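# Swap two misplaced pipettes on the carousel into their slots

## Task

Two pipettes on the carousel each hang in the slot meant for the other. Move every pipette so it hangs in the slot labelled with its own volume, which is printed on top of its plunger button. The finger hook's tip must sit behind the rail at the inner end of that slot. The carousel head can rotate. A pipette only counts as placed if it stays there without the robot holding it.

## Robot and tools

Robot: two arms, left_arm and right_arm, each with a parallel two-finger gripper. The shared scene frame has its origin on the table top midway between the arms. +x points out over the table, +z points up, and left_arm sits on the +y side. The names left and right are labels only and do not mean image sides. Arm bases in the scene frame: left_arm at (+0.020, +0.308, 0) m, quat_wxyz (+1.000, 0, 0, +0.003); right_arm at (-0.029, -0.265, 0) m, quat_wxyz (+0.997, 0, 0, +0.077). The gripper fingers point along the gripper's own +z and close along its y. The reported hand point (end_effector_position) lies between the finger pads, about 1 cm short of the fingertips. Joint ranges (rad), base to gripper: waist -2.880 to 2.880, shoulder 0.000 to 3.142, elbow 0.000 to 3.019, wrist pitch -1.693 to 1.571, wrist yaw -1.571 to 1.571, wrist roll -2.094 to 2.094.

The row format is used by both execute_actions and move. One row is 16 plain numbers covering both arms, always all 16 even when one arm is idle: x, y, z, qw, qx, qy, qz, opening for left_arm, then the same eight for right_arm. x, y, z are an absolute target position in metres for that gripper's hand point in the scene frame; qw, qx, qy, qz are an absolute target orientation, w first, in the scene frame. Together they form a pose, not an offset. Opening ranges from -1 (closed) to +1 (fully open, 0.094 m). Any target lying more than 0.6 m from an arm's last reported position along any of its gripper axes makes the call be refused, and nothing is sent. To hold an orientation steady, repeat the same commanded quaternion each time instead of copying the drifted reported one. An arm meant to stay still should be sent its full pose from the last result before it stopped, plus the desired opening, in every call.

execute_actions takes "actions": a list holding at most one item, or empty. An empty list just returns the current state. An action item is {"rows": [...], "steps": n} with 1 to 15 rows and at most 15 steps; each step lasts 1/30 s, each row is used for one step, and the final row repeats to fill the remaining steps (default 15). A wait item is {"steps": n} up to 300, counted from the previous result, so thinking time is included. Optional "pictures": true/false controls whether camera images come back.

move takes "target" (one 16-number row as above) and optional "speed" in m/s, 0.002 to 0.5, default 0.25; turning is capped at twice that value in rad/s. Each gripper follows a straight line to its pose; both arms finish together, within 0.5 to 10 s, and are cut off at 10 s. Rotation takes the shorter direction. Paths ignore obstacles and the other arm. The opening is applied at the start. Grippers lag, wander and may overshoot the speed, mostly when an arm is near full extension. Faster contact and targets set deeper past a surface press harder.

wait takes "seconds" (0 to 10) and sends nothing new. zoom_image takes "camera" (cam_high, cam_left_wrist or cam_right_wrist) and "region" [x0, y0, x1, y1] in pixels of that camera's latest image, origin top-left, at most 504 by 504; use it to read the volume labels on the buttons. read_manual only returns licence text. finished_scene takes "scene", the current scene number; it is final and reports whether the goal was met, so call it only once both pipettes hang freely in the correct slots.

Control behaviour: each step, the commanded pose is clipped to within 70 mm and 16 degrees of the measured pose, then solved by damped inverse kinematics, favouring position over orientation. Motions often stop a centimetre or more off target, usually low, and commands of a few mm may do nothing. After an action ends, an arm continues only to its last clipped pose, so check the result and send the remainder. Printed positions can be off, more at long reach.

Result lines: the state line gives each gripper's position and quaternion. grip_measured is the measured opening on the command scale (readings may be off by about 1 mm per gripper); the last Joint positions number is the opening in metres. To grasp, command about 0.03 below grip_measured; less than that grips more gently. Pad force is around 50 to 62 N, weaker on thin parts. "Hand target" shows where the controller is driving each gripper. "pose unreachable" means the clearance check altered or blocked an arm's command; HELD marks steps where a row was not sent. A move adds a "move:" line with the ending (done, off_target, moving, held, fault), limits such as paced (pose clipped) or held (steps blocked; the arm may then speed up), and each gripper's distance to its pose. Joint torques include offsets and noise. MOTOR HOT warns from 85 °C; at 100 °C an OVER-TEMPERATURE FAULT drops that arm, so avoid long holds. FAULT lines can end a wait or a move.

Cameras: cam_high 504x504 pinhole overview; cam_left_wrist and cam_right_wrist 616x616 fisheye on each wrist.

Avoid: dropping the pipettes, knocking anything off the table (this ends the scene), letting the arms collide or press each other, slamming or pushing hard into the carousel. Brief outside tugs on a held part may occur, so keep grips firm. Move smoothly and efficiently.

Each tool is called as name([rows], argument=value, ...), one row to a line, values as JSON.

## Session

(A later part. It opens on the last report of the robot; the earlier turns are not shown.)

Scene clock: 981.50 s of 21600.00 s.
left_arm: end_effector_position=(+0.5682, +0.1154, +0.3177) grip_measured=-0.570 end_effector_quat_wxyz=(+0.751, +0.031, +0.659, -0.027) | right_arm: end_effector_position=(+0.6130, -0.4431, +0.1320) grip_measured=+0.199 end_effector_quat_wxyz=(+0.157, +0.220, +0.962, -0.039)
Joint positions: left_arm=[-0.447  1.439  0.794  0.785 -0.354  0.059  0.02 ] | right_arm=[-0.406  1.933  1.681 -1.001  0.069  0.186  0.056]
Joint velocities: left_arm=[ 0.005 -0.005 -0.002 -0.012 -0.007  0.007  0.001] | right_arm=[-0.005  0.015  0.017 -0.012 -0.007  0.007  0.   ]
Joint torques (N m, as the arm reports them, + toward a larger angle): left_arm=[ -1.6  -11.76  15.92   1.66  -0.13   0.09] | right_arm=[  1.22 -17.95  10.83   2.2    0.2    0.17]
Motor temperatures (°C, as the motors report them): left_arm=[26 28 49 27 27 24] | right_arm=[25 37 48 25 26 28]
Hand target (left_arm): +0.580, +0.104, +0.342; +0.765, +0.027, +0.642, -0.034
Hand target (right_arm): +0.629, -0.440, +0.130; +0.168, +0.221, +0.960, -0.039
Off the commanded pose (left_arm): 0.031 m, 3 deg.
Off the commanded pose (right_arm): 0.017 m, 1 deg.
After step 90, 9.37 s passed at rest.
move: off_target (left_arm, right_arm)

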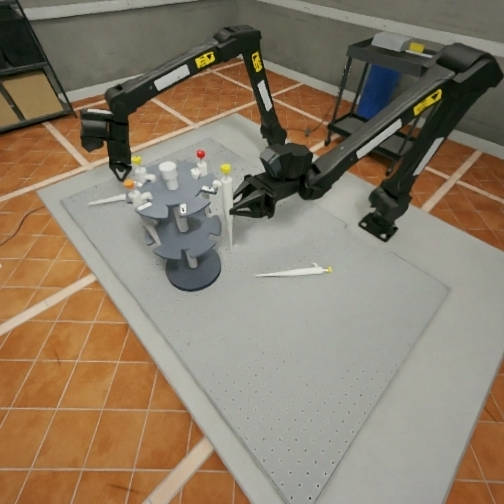

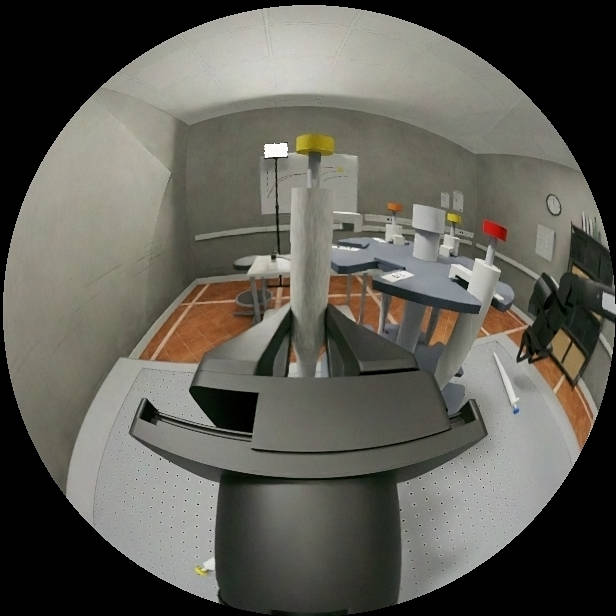

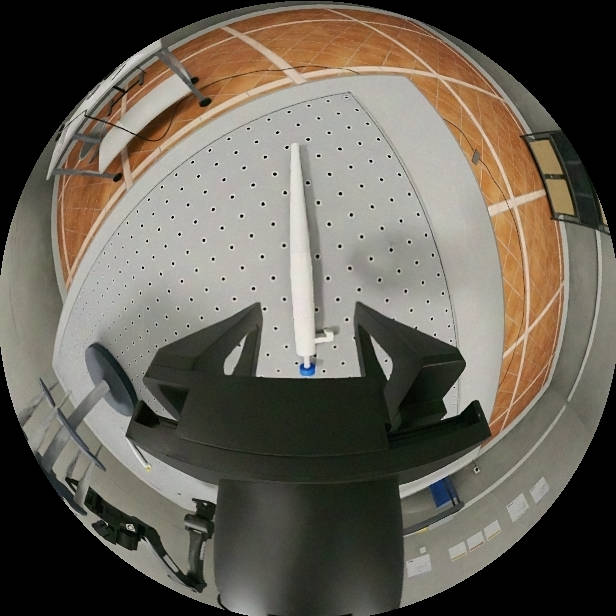

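move(target=[0.600,0.083,0.342,0.7653,0.0280,0.6422,-0.0334,-0.6, 0.64,-0.445,0.065,0.1691,0.2215,0.9596,-0.0391,0.2], speed=0.04)

zoom_image(camera="cam_high", region=[130, 140, 270, 260])

zoom_image(camera="cam_left_wrist", region=[250, 180, 530, 400])

Scene clock: 992.90 s of 21600.00 s.
left_arm: end_effector_position=(+0.5858, +0.0946, +0.3201) grip_measured=-0.570 end_effector_quat_wxyz=(+0.753, +0.029, +0.656, -0.030) | right_arm: end_effector_position=(+0.6372, -0.4493, +0.0833) grip_measured=+0.199 end_effector_quat_wxyz=(+0.173, +0.221, +0.959, -0.039)
Joint positions: left_arm=[-0.472  1.499  0.862  0.785 -0.377  0.06   0.02 ] | right_arm=[-0.406  2.019  1.676 -0.877  0.069  0.189  0.056]
Joint velocities: left_arm=[-0.005 -0.005 -0.022  0.002 -0.022  0.007 -0.001] | right_arm=[-0.005 -0.015  0.002 -0.007  0.022 -0.037  0.001]
Joint torques (N m, as the arm reports them, + toward a larger angle): left_arm=[ -1.72 -11.96  15.79   1.46  -0.09   0.14] | right_arm=[  1.74 -18.89   7.73   2.56   0.11   0.13]
Motor temperatures (°C, as the motors report them): left_arm=[26 28 50 27 27 24] | right_arm=[25 37 48 25 26 28]
Hand target (left_arm): +0.598, +0.083, +0.342; +0.765, +0.028, +0.642, -0.034
Hand target (right_arm): +0.640, -0.445, +0.066; +0.169, +0.221, +0.960, -0.039
Off the commanded pose (left_arm): 0.029 m, 2 deg.
Off the commanded pose (right_arm): 0.019 m, 0 deg.
After step 90, 6.23 s passed at rest.
move: off_target (left_arm, right_arm)

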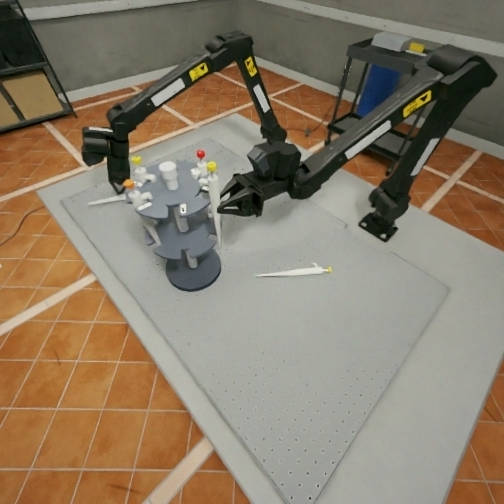

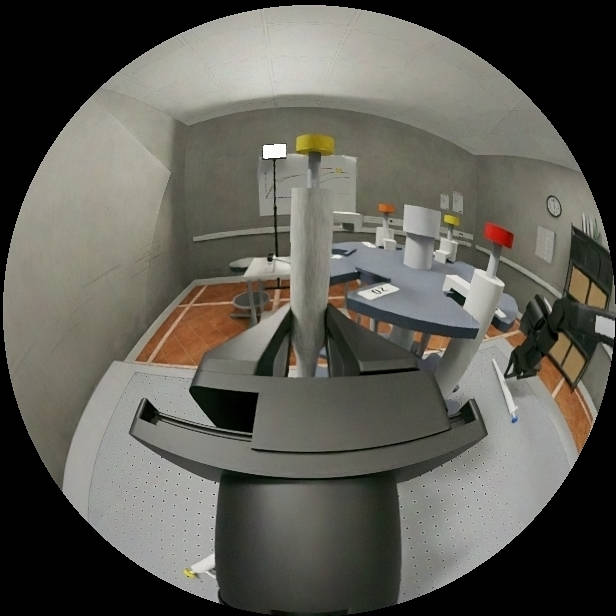

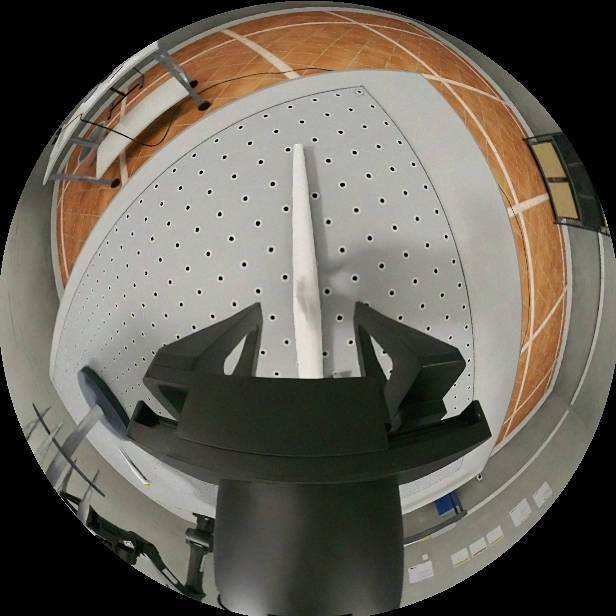

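Region (130, 140, 270, 260) of cam_high's 504x504 image, scaled by 3.600, with more detail than that image has; it fills the top 432 rows of this view, and the rest is white.

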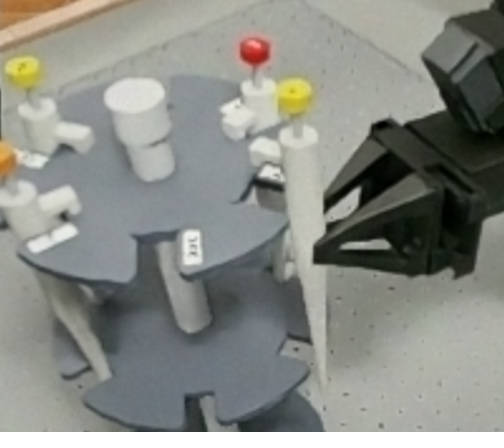

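Region (250, 180, 530, 400) of cam_left_wrist's 616x616 image, scaled by 1.800, with more detail than that image has; it fills the top 396 rows of this view, and the rest is white.

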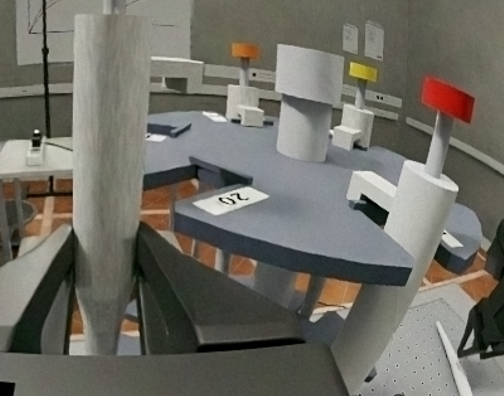

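move(target=[0.607,0.070,0.334,0.7653,0.0280,0.6422,-0.0334,-0.6, 0.645,-0.447,0.02,0.1691,0.2215,0.9596,-0.0391,0.2], speed=0.03)

zoom_image(camera="cam_high", region=[130, 140, 270, 260])

zoom_image(camera="cam_left_wrist", region=[250, 180, 530, 400])

Scene clock: 1009.53 s of 21600.00 s.
left_arm: end_effector_position=(+0.5925, +0.0817, +0.3081) grip_measured=-0.570 end_effector_quat_wxyz=(+0.747, +0.033, +0.663, -0.027) | right_arm: end_effector_position=(+0.6444, -0.4511, +0.0402) grip_measured=+0.199 end_effector_quat_wxyz=(+0.175, +0.221, +0.959, -0.039)
Joint positions: left_arm=[-0.49   1.54   0.884  0.785 -0.394  0.063  0.02 ] | right_arm=[-0.406  2.08   1.655 -0.792  0.069  0.189  0.056]
Joint velocities: left_arm=[-0.005  0.005 -0.007 -0.002 -0.066  0.022 -0.001] | right_arm=[-0.005 -0.015 -0.007  0.007  0.022  0.051 -0.   ]
Joint torques (N m, as the arm reports them, + toward a larger angle): left_arm=[ -1.65 -12.76  15.93   2.12  -0.11   0.12] | right_arm=[  1.36 -19.56   7.44   2.61   0.12   0.14]
Motor temperatures (°C, as the motors report them): left_arm=[26 28 50 27 27 24] | right_arm=[25 37 46 25 26 28]
Hand target (left_arm): +0.604, +0.071, +0.334; +0.765, +0.027, +0.642, -0.034
Hand target (right_arm): +0.645, -0.447, +0.020; +0.169, +0.222, +0.960, -0.039
Off the commanded pose (left_arm): 0.032 m, 3 deg.
Off the commanded pose (right_arm): 0.021 m, 1 deg.
After step 90, 11.17 s passed at rest.
move: off_target (left_arm, right_arm)

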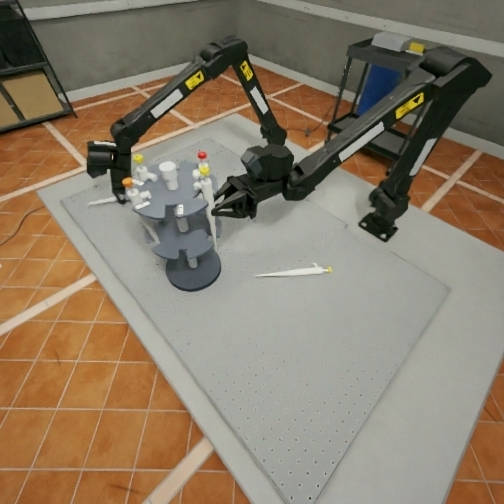

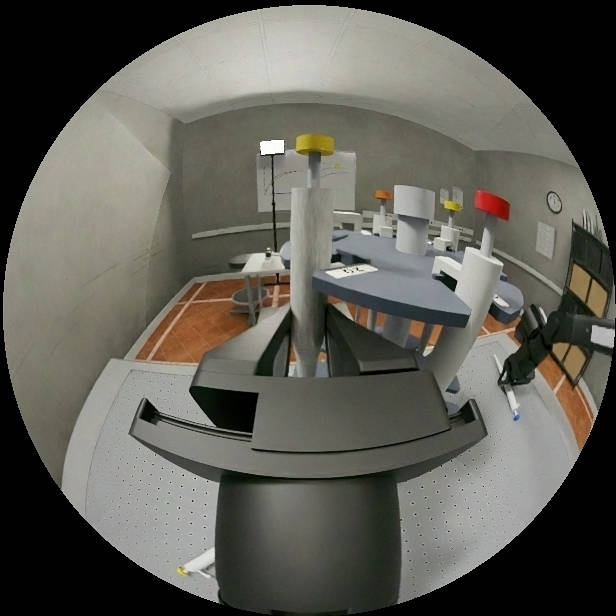

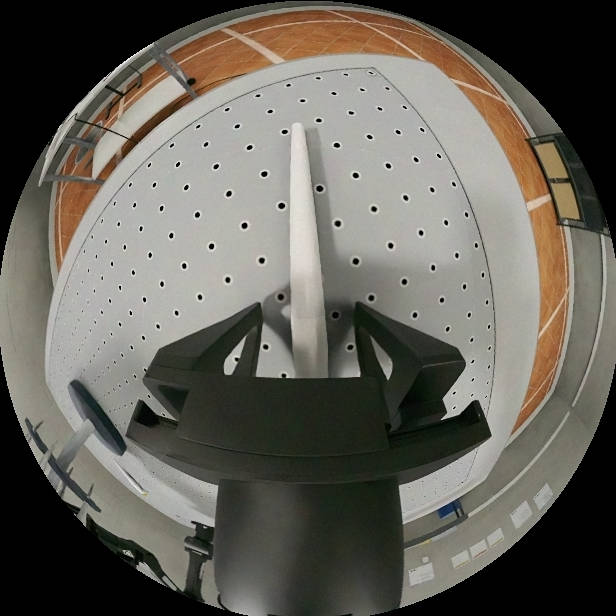

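Region (130, 140, 270, 260) of cam_high's 504x504 image, scaled by 3.600, with more detail than that image has; it fills the top 432 rows of this view, and the rest is white.

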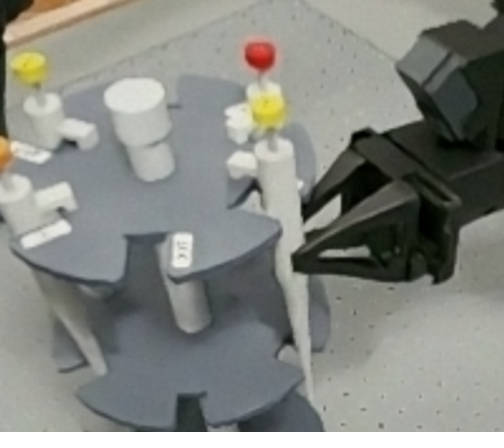

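Region (250, 180, 530, 400) of cam_left_wrist's 616x616 image, scaled by 1.800, with more detail than that image has; it fills the top 396 rows of this view, and the rest is white.

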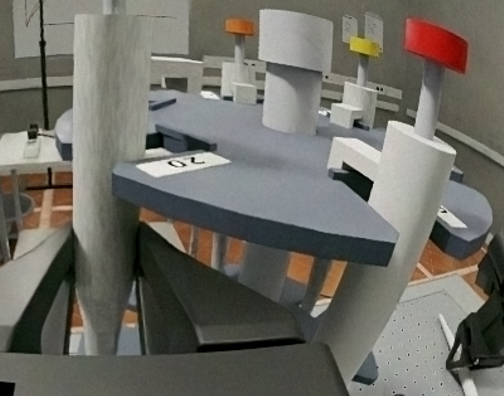

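move(target=[0.615,0.057,0.339,0.7653,0.0280,0.6422,-0.0334,-0.6, 0.647,-0.448,0.006,0.1691,0.2215,0.9596,-0.0391,0.2], speed=0.02)

zoom_image(camera="cam_high", region=[130, 140, 270, 260])

zoom_image(camera="cam_left_wrist", region=[250, 180, 530, 400])

Scene clock: 1016.13 s of 21600.00 s.
left_arm: end_effector_position=(+0.5995, +0.0702, +0.3124) grip_measured=-0.570 end_effector_quat_wxyz=(+0.751, +0.032, +0.659, -0.027) | right_arm: end_effector_position=(+0.6501, -0.4526, +0.0390) grip_measured=+0.199 end_effector_quat_wxyz=(+0.186, +0.221, +0.957, -0.040)
Joint positions: left_arm=[-0.506  1.565  0.92   0.785 -0.41   0.068  0.02 ] | right_arm=[-0.406  2.085  1.655 -0.764  0.069  0.189  0.056]
Joint velocities: left_arm=[-0.005 -0.005 -0.002  0.007 -0.037  0.081 -0.   ] | right_arm=[-0.005  0.005  0.002 -0.002 -0.037  0.022  0.   ]
Joint torques (N m, as the arm reports them, + toward a larger angle): left_arm=[ -1.52 -13.86  16.71   1.69  -0.09   0.08] | right_arm=[  1.26 -17.77   6.99   2.54   0.06   0.1 ]
Motor temperatures (°C, as the motors report them): left_arm=[26 28 50 27 27 24] | right_arm=[25 37 45 25 26 28]
Hand target (left_arm): +0.612, +0.058, +0.339; +0.765, +0.028, +0.642, -0.034
Hand target (right_arm): +0.646, -0.448, +0.007; +0.169, +0.222, +0.960, -0.039
Off the commanded pose (left_arm): 0.034 m, 3 deg.
Off the commanded pose (right_arm): 0.033 m, 2 deg.
After step 90, 1.10 s passed at rest.
move: off_target (left_arm, right_arm)

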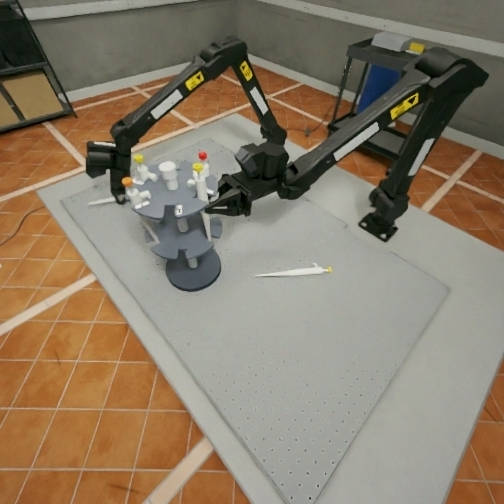

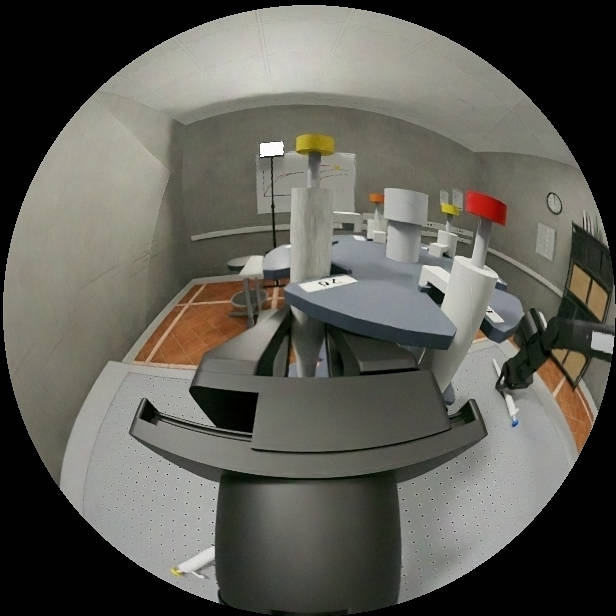

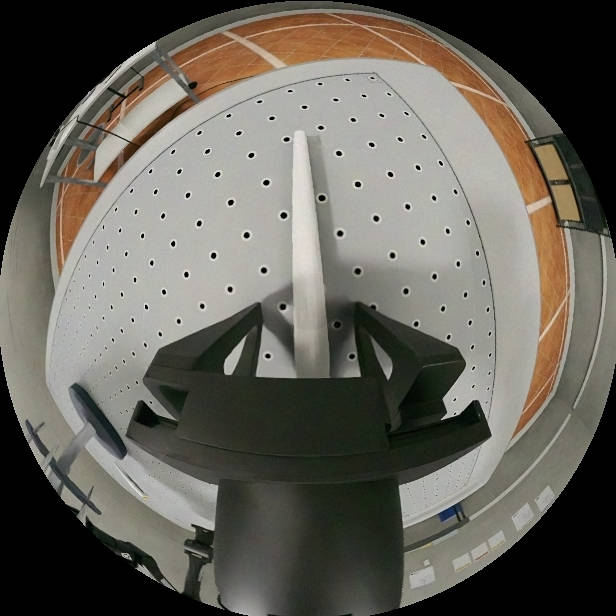

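Region (130, 140, 270, 260) of cam_high's 504x504 image, scaled by 3.600, with more detail than that image has; it fills the top 432 rows of this view, and the rest is white.

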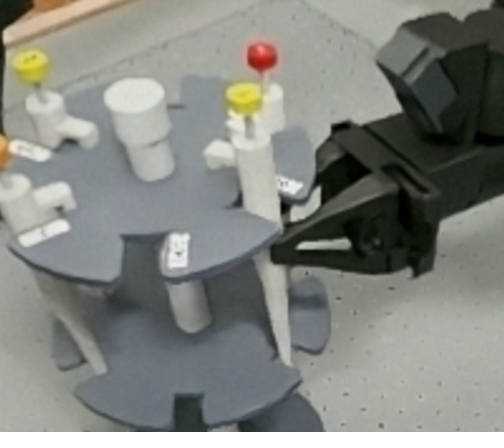

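Region (250, 180, 530, 400) of cam_left_wrist's 616x616 image, scaled by 1.800, with more detail than that image has; it fills the top 396 rows of this view, and the rest is white.

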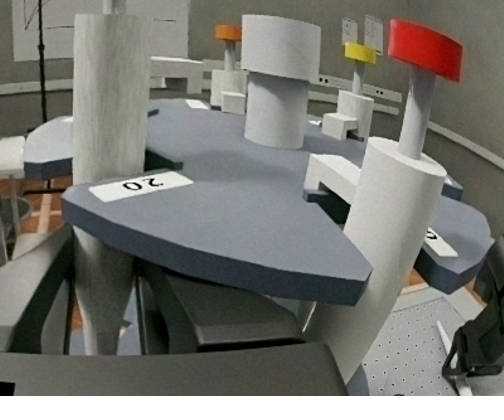

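move(target=[0.620,0.048,0.340,0.7653,0.0280,0.6422,-0.0334,-0.6, 0.647,-0.448,0.022,0.1691,0.2215,0.9596,-0.0391,-0.35], speed=0.015)

zoom_image(camera="cam_high", region=[130, 140, 270, 260])

zoom_image(camera="cam_left_wrist", region=[250, 180, 530, 400])

Scene clock: 1023.37 s of 21600.00 s.
left_arm: end_effector_position=(+0.6049, +0.0658, +0.3128) grip_measured=-0.570 end_effector_quat_wxyz=(+0.751, +0.027, +0.659, -0.025) | right_arm: end_effector_position=(+0.6501, -0.4526, +0.0390) grip_measured=-0.349 end_effector_quat_wxyz=(+0.186, +0.221, +0.957, -0.040)
Joint positions: left_arm=[-0.511  1.582  0.942  0.785 -0.425  0.068  0.02 ] | right_arm=[-0.406  2.085  1.655 -0.764  0.069  0.189  0.031]
Joint velocities: left_arm=[-0.005 -0.015 -0.007  0.007 -0.007 -0.037  0.   ] | right_arm=[ 0.005  0.005 -0.017  0.002  0.037 -0.037 -0.002]
Joint torques (N m, as the arm reports them, + toward a larger angle): left_arm=[ -1.63 -14.15  16.91   1.46   0.01   0.14] | right_arm=[  0.93 -19.91   7.93   0.9    0.07   0.13]
Motor temperatures (°C, as the motors report them): left_arm=[26 29 51 27 27 24] | right_arm=[25 37 45 25 26 28]
Hand target (left_arm): +0.617, +0.049, +0.340; +0.765, +0.028, +0.642, -0.034
Hand target (right_arm): +0.647, -0.448, +0.022; +0.169, +0.222, +0.960, -0.039
Off the commanded pose (left_arm): 0.036 m, 3 deg.
Off the commanded pose (right_arm): 0.018 m, 2 deg.
After step 90, 1.27 s passed at rest.
move: off_target (left_arm, right_arm)

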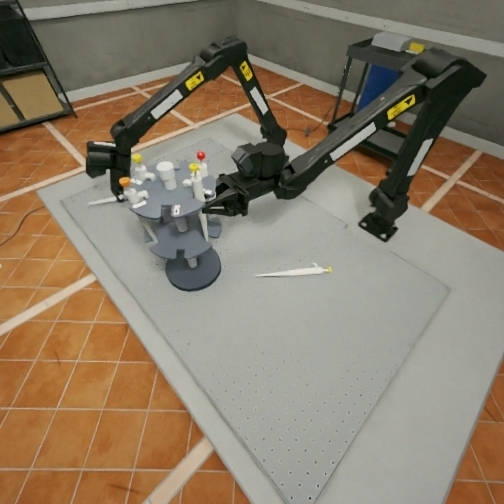

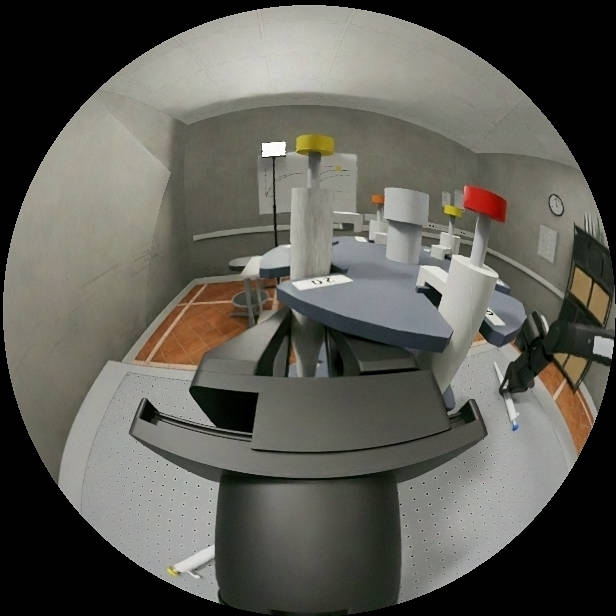

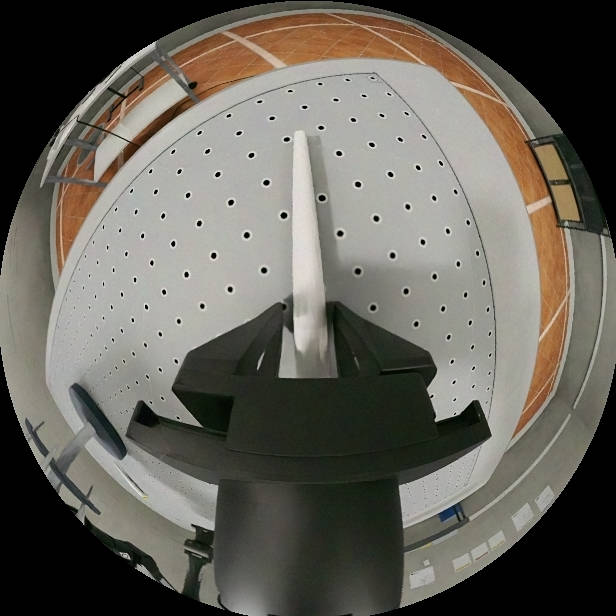

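Region (130, 140, 270, 260) of cam_high's 504x504 image, scaled by 3.600, with more detail than that image has; it fills the top 432 rows of this view, and the rest is white.

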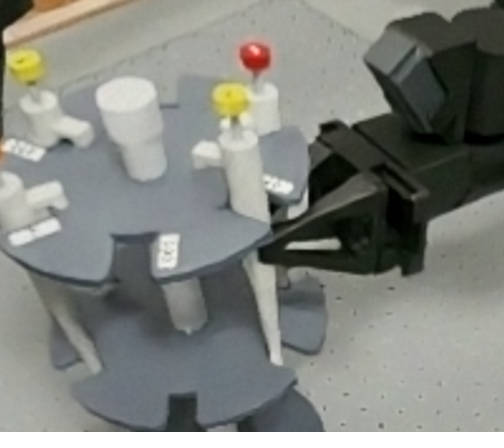

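Region (250, 180, 530, 400) of cam_left_wrist's 616x616 image, scaled by 1.800, with more detail than that image has; it fills the top 396 rows of this view, and the rest is white.

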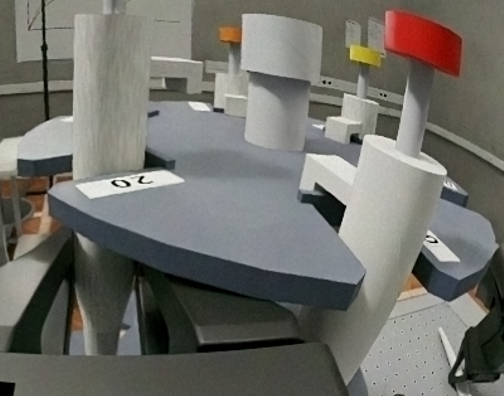

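move(target=[0.616,0.054,0.326,0.7653,0.0280,0.6422,-0.0334,-0.6, 0.647,-0.448,0.022,0.1691,0.2215,0.9596,-0.0391,-0.6], speed=0.015)

zoom_image(camera="cam_high", region=[130, 140, 270, 260])

zoom_image(camera="cam_left_wrist", region=[250, 180, 530, 400])

Scene clock: 1028.13 s of 21600.00 s.
left_arm: end_effector_position=(+0.6052, +0.0657, +0.3123) grip_measured=-0.570 end_effector_quat_wxyz=(+0.752, +0.027, +0.658, -0.026) | right_arm: end_effector_position=(+0.6501, -0.4526, +0.0390) grip_measured=-0.593 end_effector_quat_wxyz=(+0.186, +0.221, +0.957, -0.040)
Joint positions: left_arm=[-0.511  1.586  0.942  0.791 -0.426  0.068  0.02 ] | right_arm=[-0.406  2.085  1.655 -0.764  0.069  0.189  0.019]
Joint velocities: left_arm=[-0.005 -0.005  0.017 -0.007  0.007 -0.022  0.   ] | right_arm=[ 0.005 -0.015  0.007 -0.022  0.007 -0.007 -0.001]
Joint torques (N m, as the arm reports them, + toward a larger angle): left_arm=[ -1.42 -13.46  14.28   2.54   0.31   0.12] | right_arm=[  1.34 -19.67   8.     0.86   0.07   0.11]
Motor temperatures (°C, as the motors report them): left_arm=[26 29 51 27 27 24] | right_arm=[25 37 45 25 26 28]
Hand target (left_arm): +0.615, +0.054, +0.326; +0.765, +0.028, +0.642, -0.034
Hand target (right_arm): +0.647, -0.448, +0.022; +0.169, +0.222, +0.960, -0.039
Off the commanded pose (left_arm): 0.021 m, 2 deg.
Off the commanded pose (right_arm): 0.018 m, 2 deg.
move: off_target (left_arm, right_arm)

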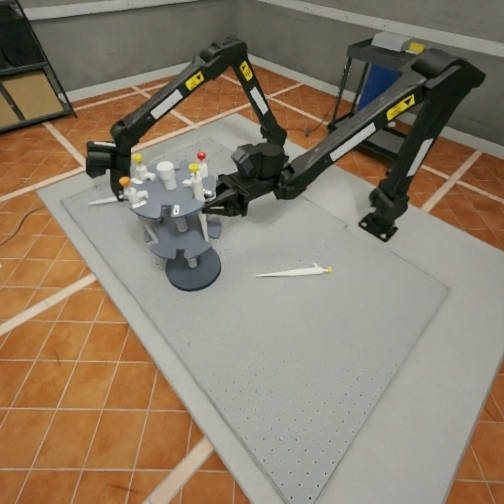

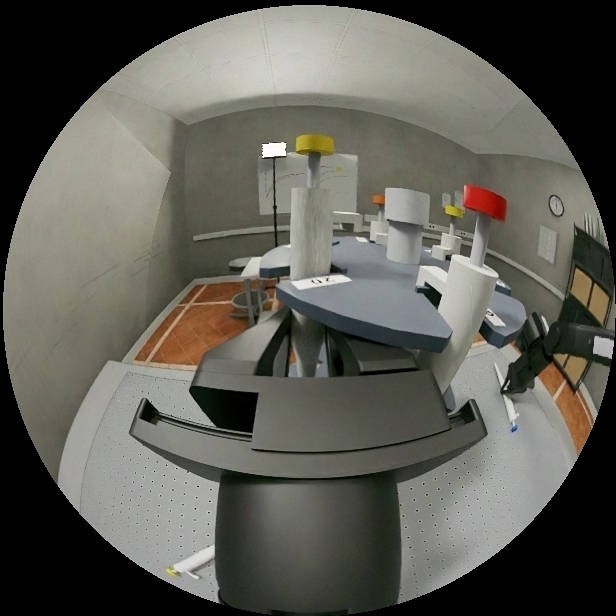

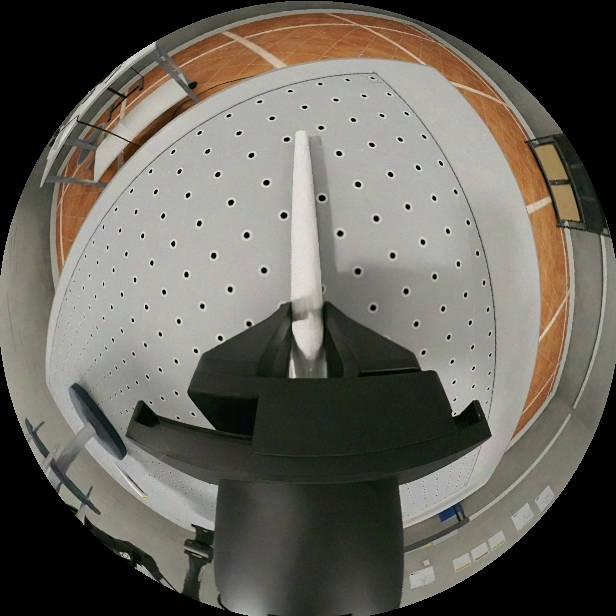

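Region (130, 140, 270, 260) of cam_high's 504x504 image, scaled by 3.600, with more detail than that image has; it fills the top 432 rows of this view, and the rest is white.

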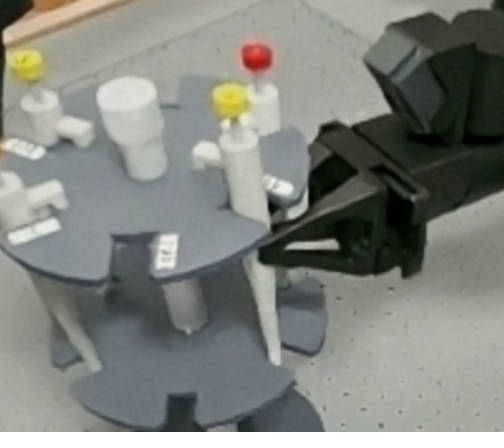

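Region (250, 180, 530, 400) of cam_left_wrist's 616x616 image, scaled by 1.800, with more detail than that image has; it fills the top 396 rows of this view, and the rest is white.

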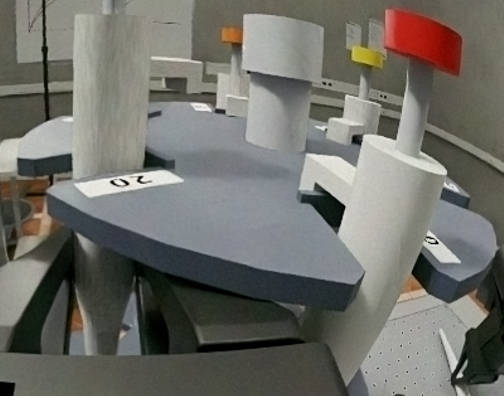

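move(target=[0.612,0.059,0.310,0.7653,0.0280,0.6422,-0.0334,-0.6, 0.640,-0.445,0.08,0.1691,0.2215,0.9596,-0.0391,-0.625], speed=0.025)

zoom_image(camera="cam_high", region=[130, 140, 270, 260])

zoom_image(camera="cam_left_wrist", region=[250, 180, 530, 400])

Scene clock: 1032.80 s of 21600.00 s.
left_arm: end_effector_position=(+0.6073, +0.0667, +0.3118) grip_measured=-0.570 end_effector_quat_wxyz=(+0.760, +0.021, +0.649, -0.028) | right_arm: end_effector_position=(+0.6282, -0.4470, +0.0409) grip_measured=-0.609 end_effector_quat_wxyz=(+0.142, +0.221, +0.964, -0.038)
Joint positions: left_arm=[-0.508  1.603  0.942  0.836 -0.426  0.068  0.02 ] | right_arm=[-0.406  2.07   1.655 -0.867  0.069  0.189  0.018]
Joint velocities: left_arm=[-0.005 -0.015  0.002  0.012 -0.022  0.007 -0.   ] | right_arm=[-0.015  0.005 -0.012  0.002 -0.022 -0.007  0.   ]
Joint torques (N m, as the arm reports them, + toward a larger angle): left_arm=[ -0.94 -13.67  11.27   2.48   0.54   0.12] | right_arm=[  1.64 -25.48   9.68   0.49   0.09   0.14]
Motor temperatures (°C, as the motors report them): left_arm=[26 29 50 27 27 24] | right_arm=[25 38 45 25 26 28]
Hand target (left_arm): +0.612, +0.059, +0.310; +0.765, +0.028, +0.642, -0.033
Hand target (right_arm): +0.639, -0.445, +0.079; +0.169, +0.222, +0.960, -0.039
Off the commanded pose (left_arm): 0.009 m, 1 deg.
Off the commanded pose (right_arm): 0.041 m, 3 deg.
move: off_target (right_arm)

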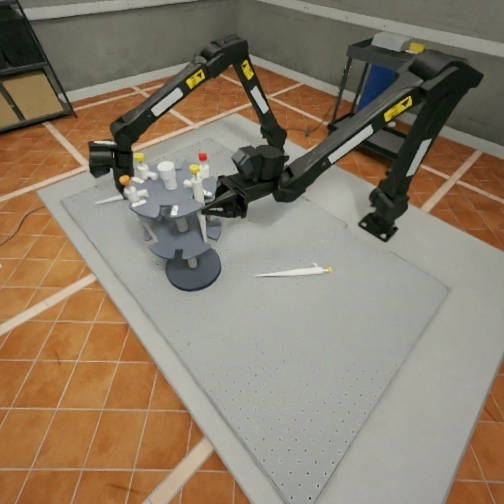

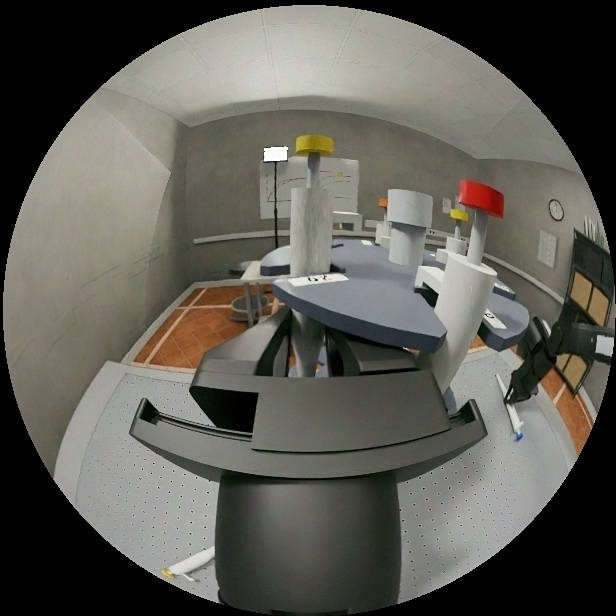

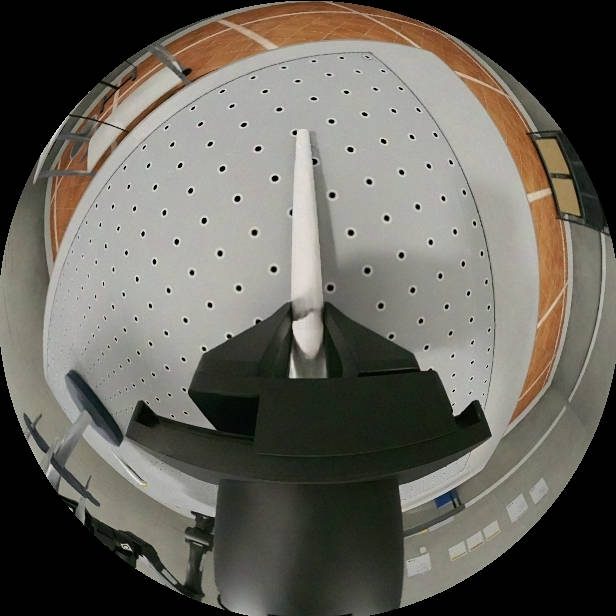

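Region (130, 140, 270, 260) of cam_high's 504x504 image, scaled by 3.600, with more detail than that image has; it fills the top 432 rows of this view, and the rest is white.

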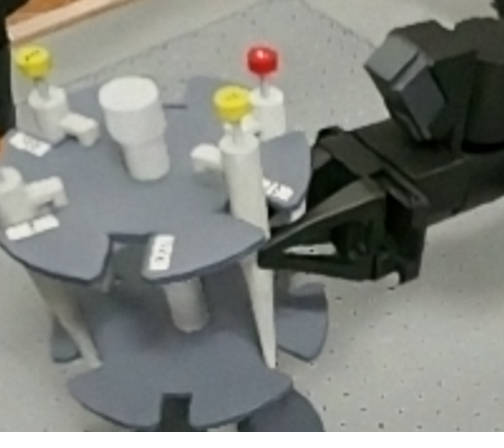

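Region (250, 180, 530, 400) of cam_left_wrist's 616x616 image, scaled by 1.800, with more detail than that image has; it fills the top 396 rows of this view, and the rest is white.

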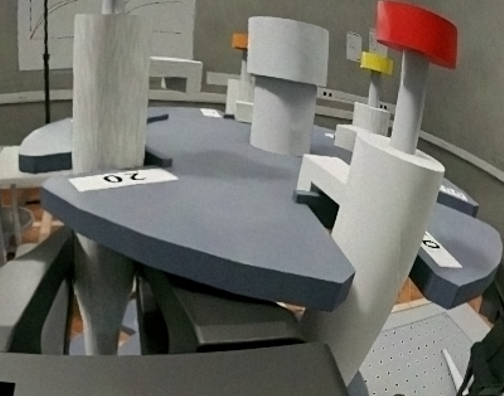

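move(target=[0.610,0.062,0.288,0.7483,0.0289,0.6620,-0.0327,-0.6, 0.630,-0.44,0.13,0.1691,0.2215,0.9596,-0.0391,-0.635], speed=0.025)

zoom_image(camera="cam_high", region=[130, 140, 270, 260])

zoom_image(camera="cam_left_wrist", region=[250, 180, 530, 400])

Scene clock: 1040.50 s of 21600.00 s.
left_arm: end_effector_position=(+0.6078, +0.0672, +0.3111) grip_measured=-0.570 end_effector_quat_wxyz=(+0.760, +0.018, +0.649, -0.032) | right_arm: end_effector_position=(+0.6116, -0.4427, +0.0833) grip_measured=-0.614 end_effector_quat_wxyz=(+0.133, +0.221, +0.965, -0.038)
Joint positions: left_arm=[-0.507  1.605  0.942  0.836 -0.425  0.058  0.02 ] | right_arm=[-0.406  1.995  1.655 -0.961  0.069  0.189  0.018]
Joint velocities: left_arm=[-0.024 -0.015 -0.022 -0.012  0.007  0.007 -0.002] | right_arm=[-0.005  0.005 -0.007 -0.007  0.066  0.007  0.001]
Joint torques (N m, as the arm reports them, + toward a larger angle): left_arm=[ -1.18 -13.17   8.98   1.56   0.47  -0.01] | right_arm=[  1.2  -24.32  11.41   0.53   0.12   0.15]
Motor temperatures (°C, as the motors report them): left_arm=[26 29 48 27 27 24] | right_arm=[25 39 45 25 26 28]
Hand target (left_arm): +0.609, +0.062, +0.288; +0.748, +0.029, +0.662, -0.033
Hand target (right_arm): +0.627, -0.439, +0.130; +0.169, +0.221, +0.960, -0.039
Off the commanded pose (left_arm): 0.024 m, 2 deg.
Off the commanded pose (right_arm): 0.050 m, 4 deg.
After step 90, 0.83 s passed at rest.
move: off_target (left_arm, right_arm)

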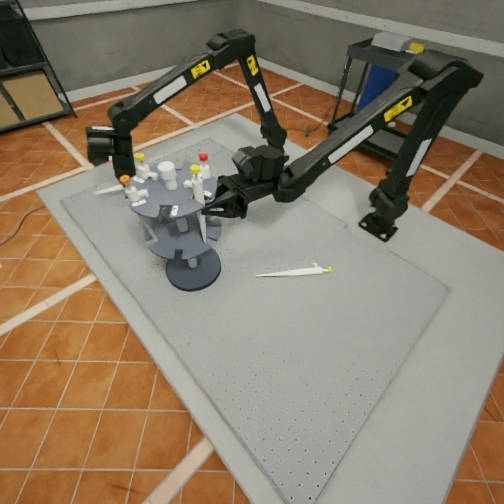

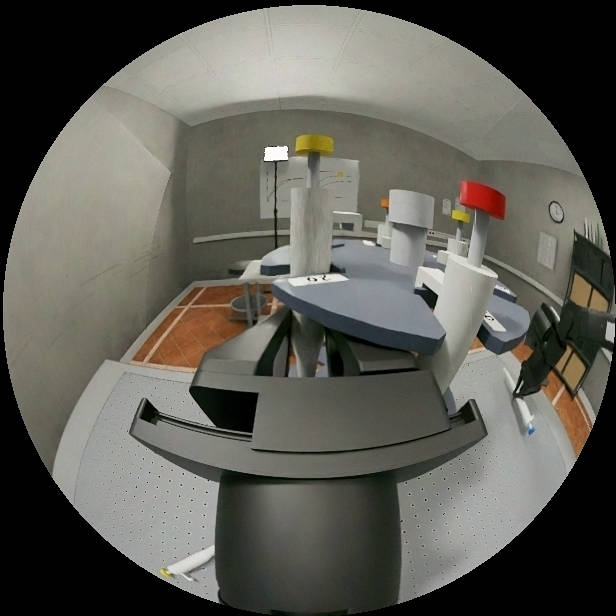

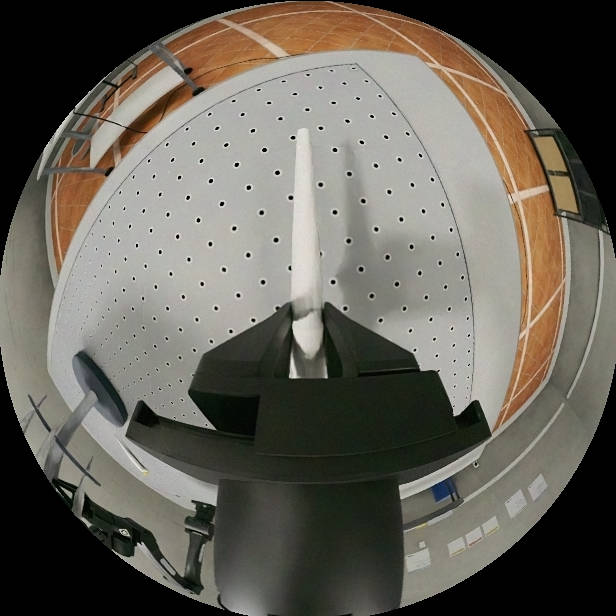

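Region (130, 140, 270, 260) of cam_high's 504x504 image, scaled by 3.600, with more detail than that image has; it fills the top 432 rows of this view, and the rest is white.

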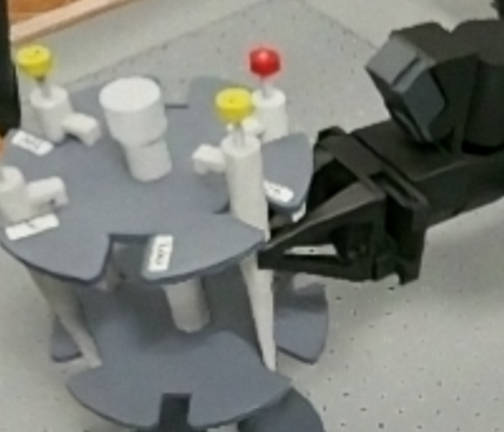

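Region (250, 180, 530, 400) of cam_left_wrist's 616x616 image, scaled by 1.800, with more detail than that image has; it fills the top 396 rows of this view, and the rest is white.

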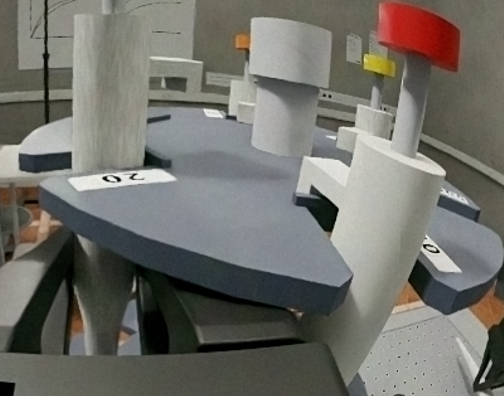

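move(target=[0.610,0.062,0.277,0.7366,0.0295,0.6750,-0.0322,-0.6, 0.43,-0.30,0.11,0.1407,-0.6632,0.7237,0.1289,-0.638], speed=0.13)

zoom_image(camera="cam_high", region=[130, 140, 270, 260])

zoom_image(camera="cam_left_wrist", region=[250, 180, 530, 400])

Scene clock: 1057.73 s of 21600.00 s.
left_arm: end_effector_position=(+0.6085, +0.0681, +0.3083) grip_measured=-0.570 end_effector_quat_wxyz=(+0.756, +0.015, +0.653, -0.033) | right_arm: end_effector_position=(+0.4343, -0.3073, +0.0946) grip_measured=-0.616 end_effector_quat_wxyz=(+0.137, -0.651, +0.735, +0.132)
Joint positions: left_arm=[-0.506  1.605  0.942  0.824 -0.428  0.047  0.02 ] | right_arm=[-0.38   1.688  1.224 -1.167 -0.379 -1.688  0.018]
Joint velocities: left_arm=[-0.015 -0.005  0.017 -0.002 -0.051 -0.022 -0.001] | right_arm=[-0.015  0.015 -0.002  0.002 -0.051 -0.081  0.001]
Joint torques (N m, as the arm reports them, + toward a larger angle): left_arm=[ -0.79 -12.93   8.4    0.89   0.46  -0.03] | right_arm=[  1.7  -17.56   6.71  -0.37  -0.5   -0.12]
Motor temperatures (°C, as the motors report them): left_arm=[26 29 46 27 28 24] | right_arm=[25 39 46 25 26 28]
Hand target (left_arm): +0.609, +0.062, +0.277; +0.737, +0.030, +0.675, -0.032
Hand target (right_arm): +0.431, -0.299, +0.108; +0.143, -0.662, +0.724, +0.128
Off the commanded pose (left_arm): 0.032 m, 4 deg.
Off the commanded pose (right_arm): 0.018 m, 2 deg.
After step 90, 6.33 s passed at rest.
move: off_target (left_arm, right_arm)

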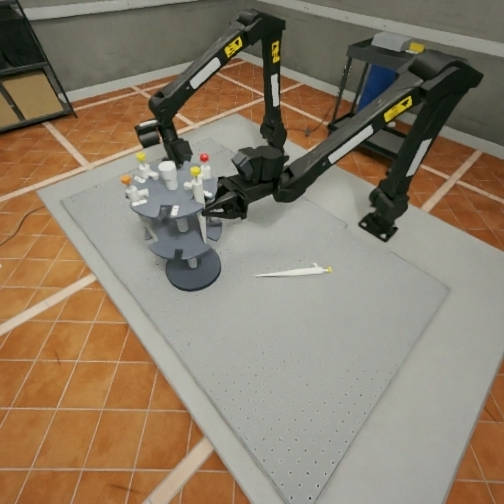

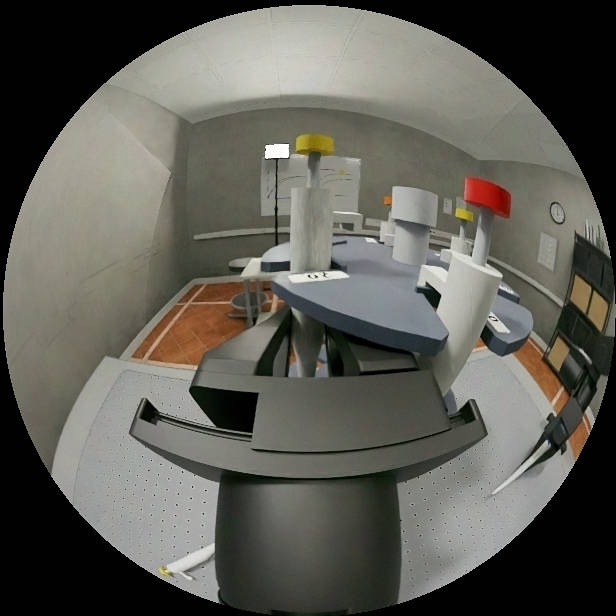

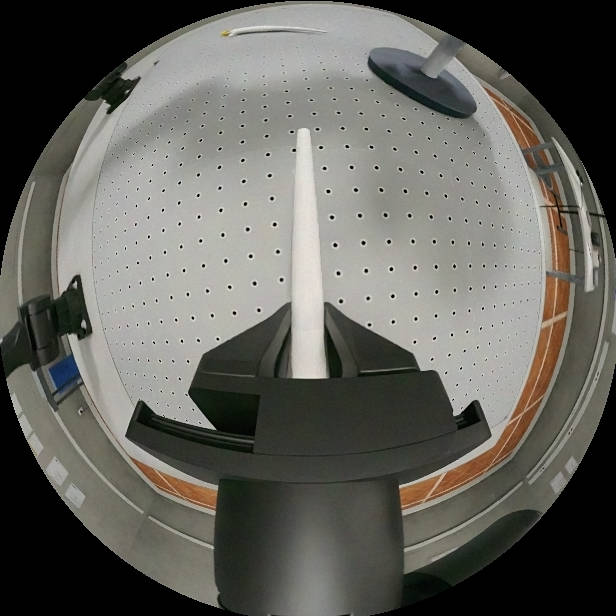

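Region (130, 140, 270, 260) of cam_high's 504x504 image, scaled by 3.600, with more detail than that image has; it fills the top 432 rows of this view, and the rest is white.

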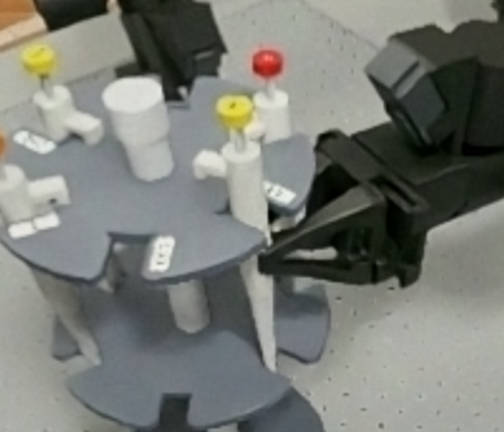

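Region (250, 180, 530, 400) of cam_left_wrist's 616x616 image, scaled by 1.800, with more detail than that image has; it fills the top 396 rows of this view, and the rest is white.

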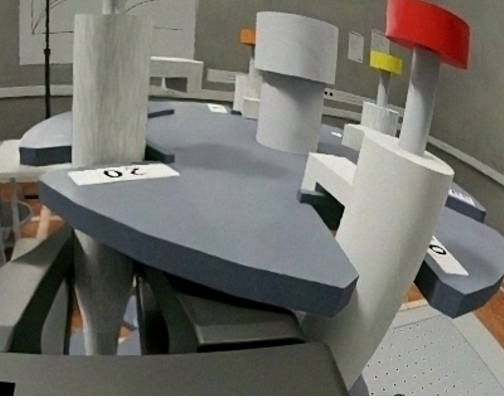

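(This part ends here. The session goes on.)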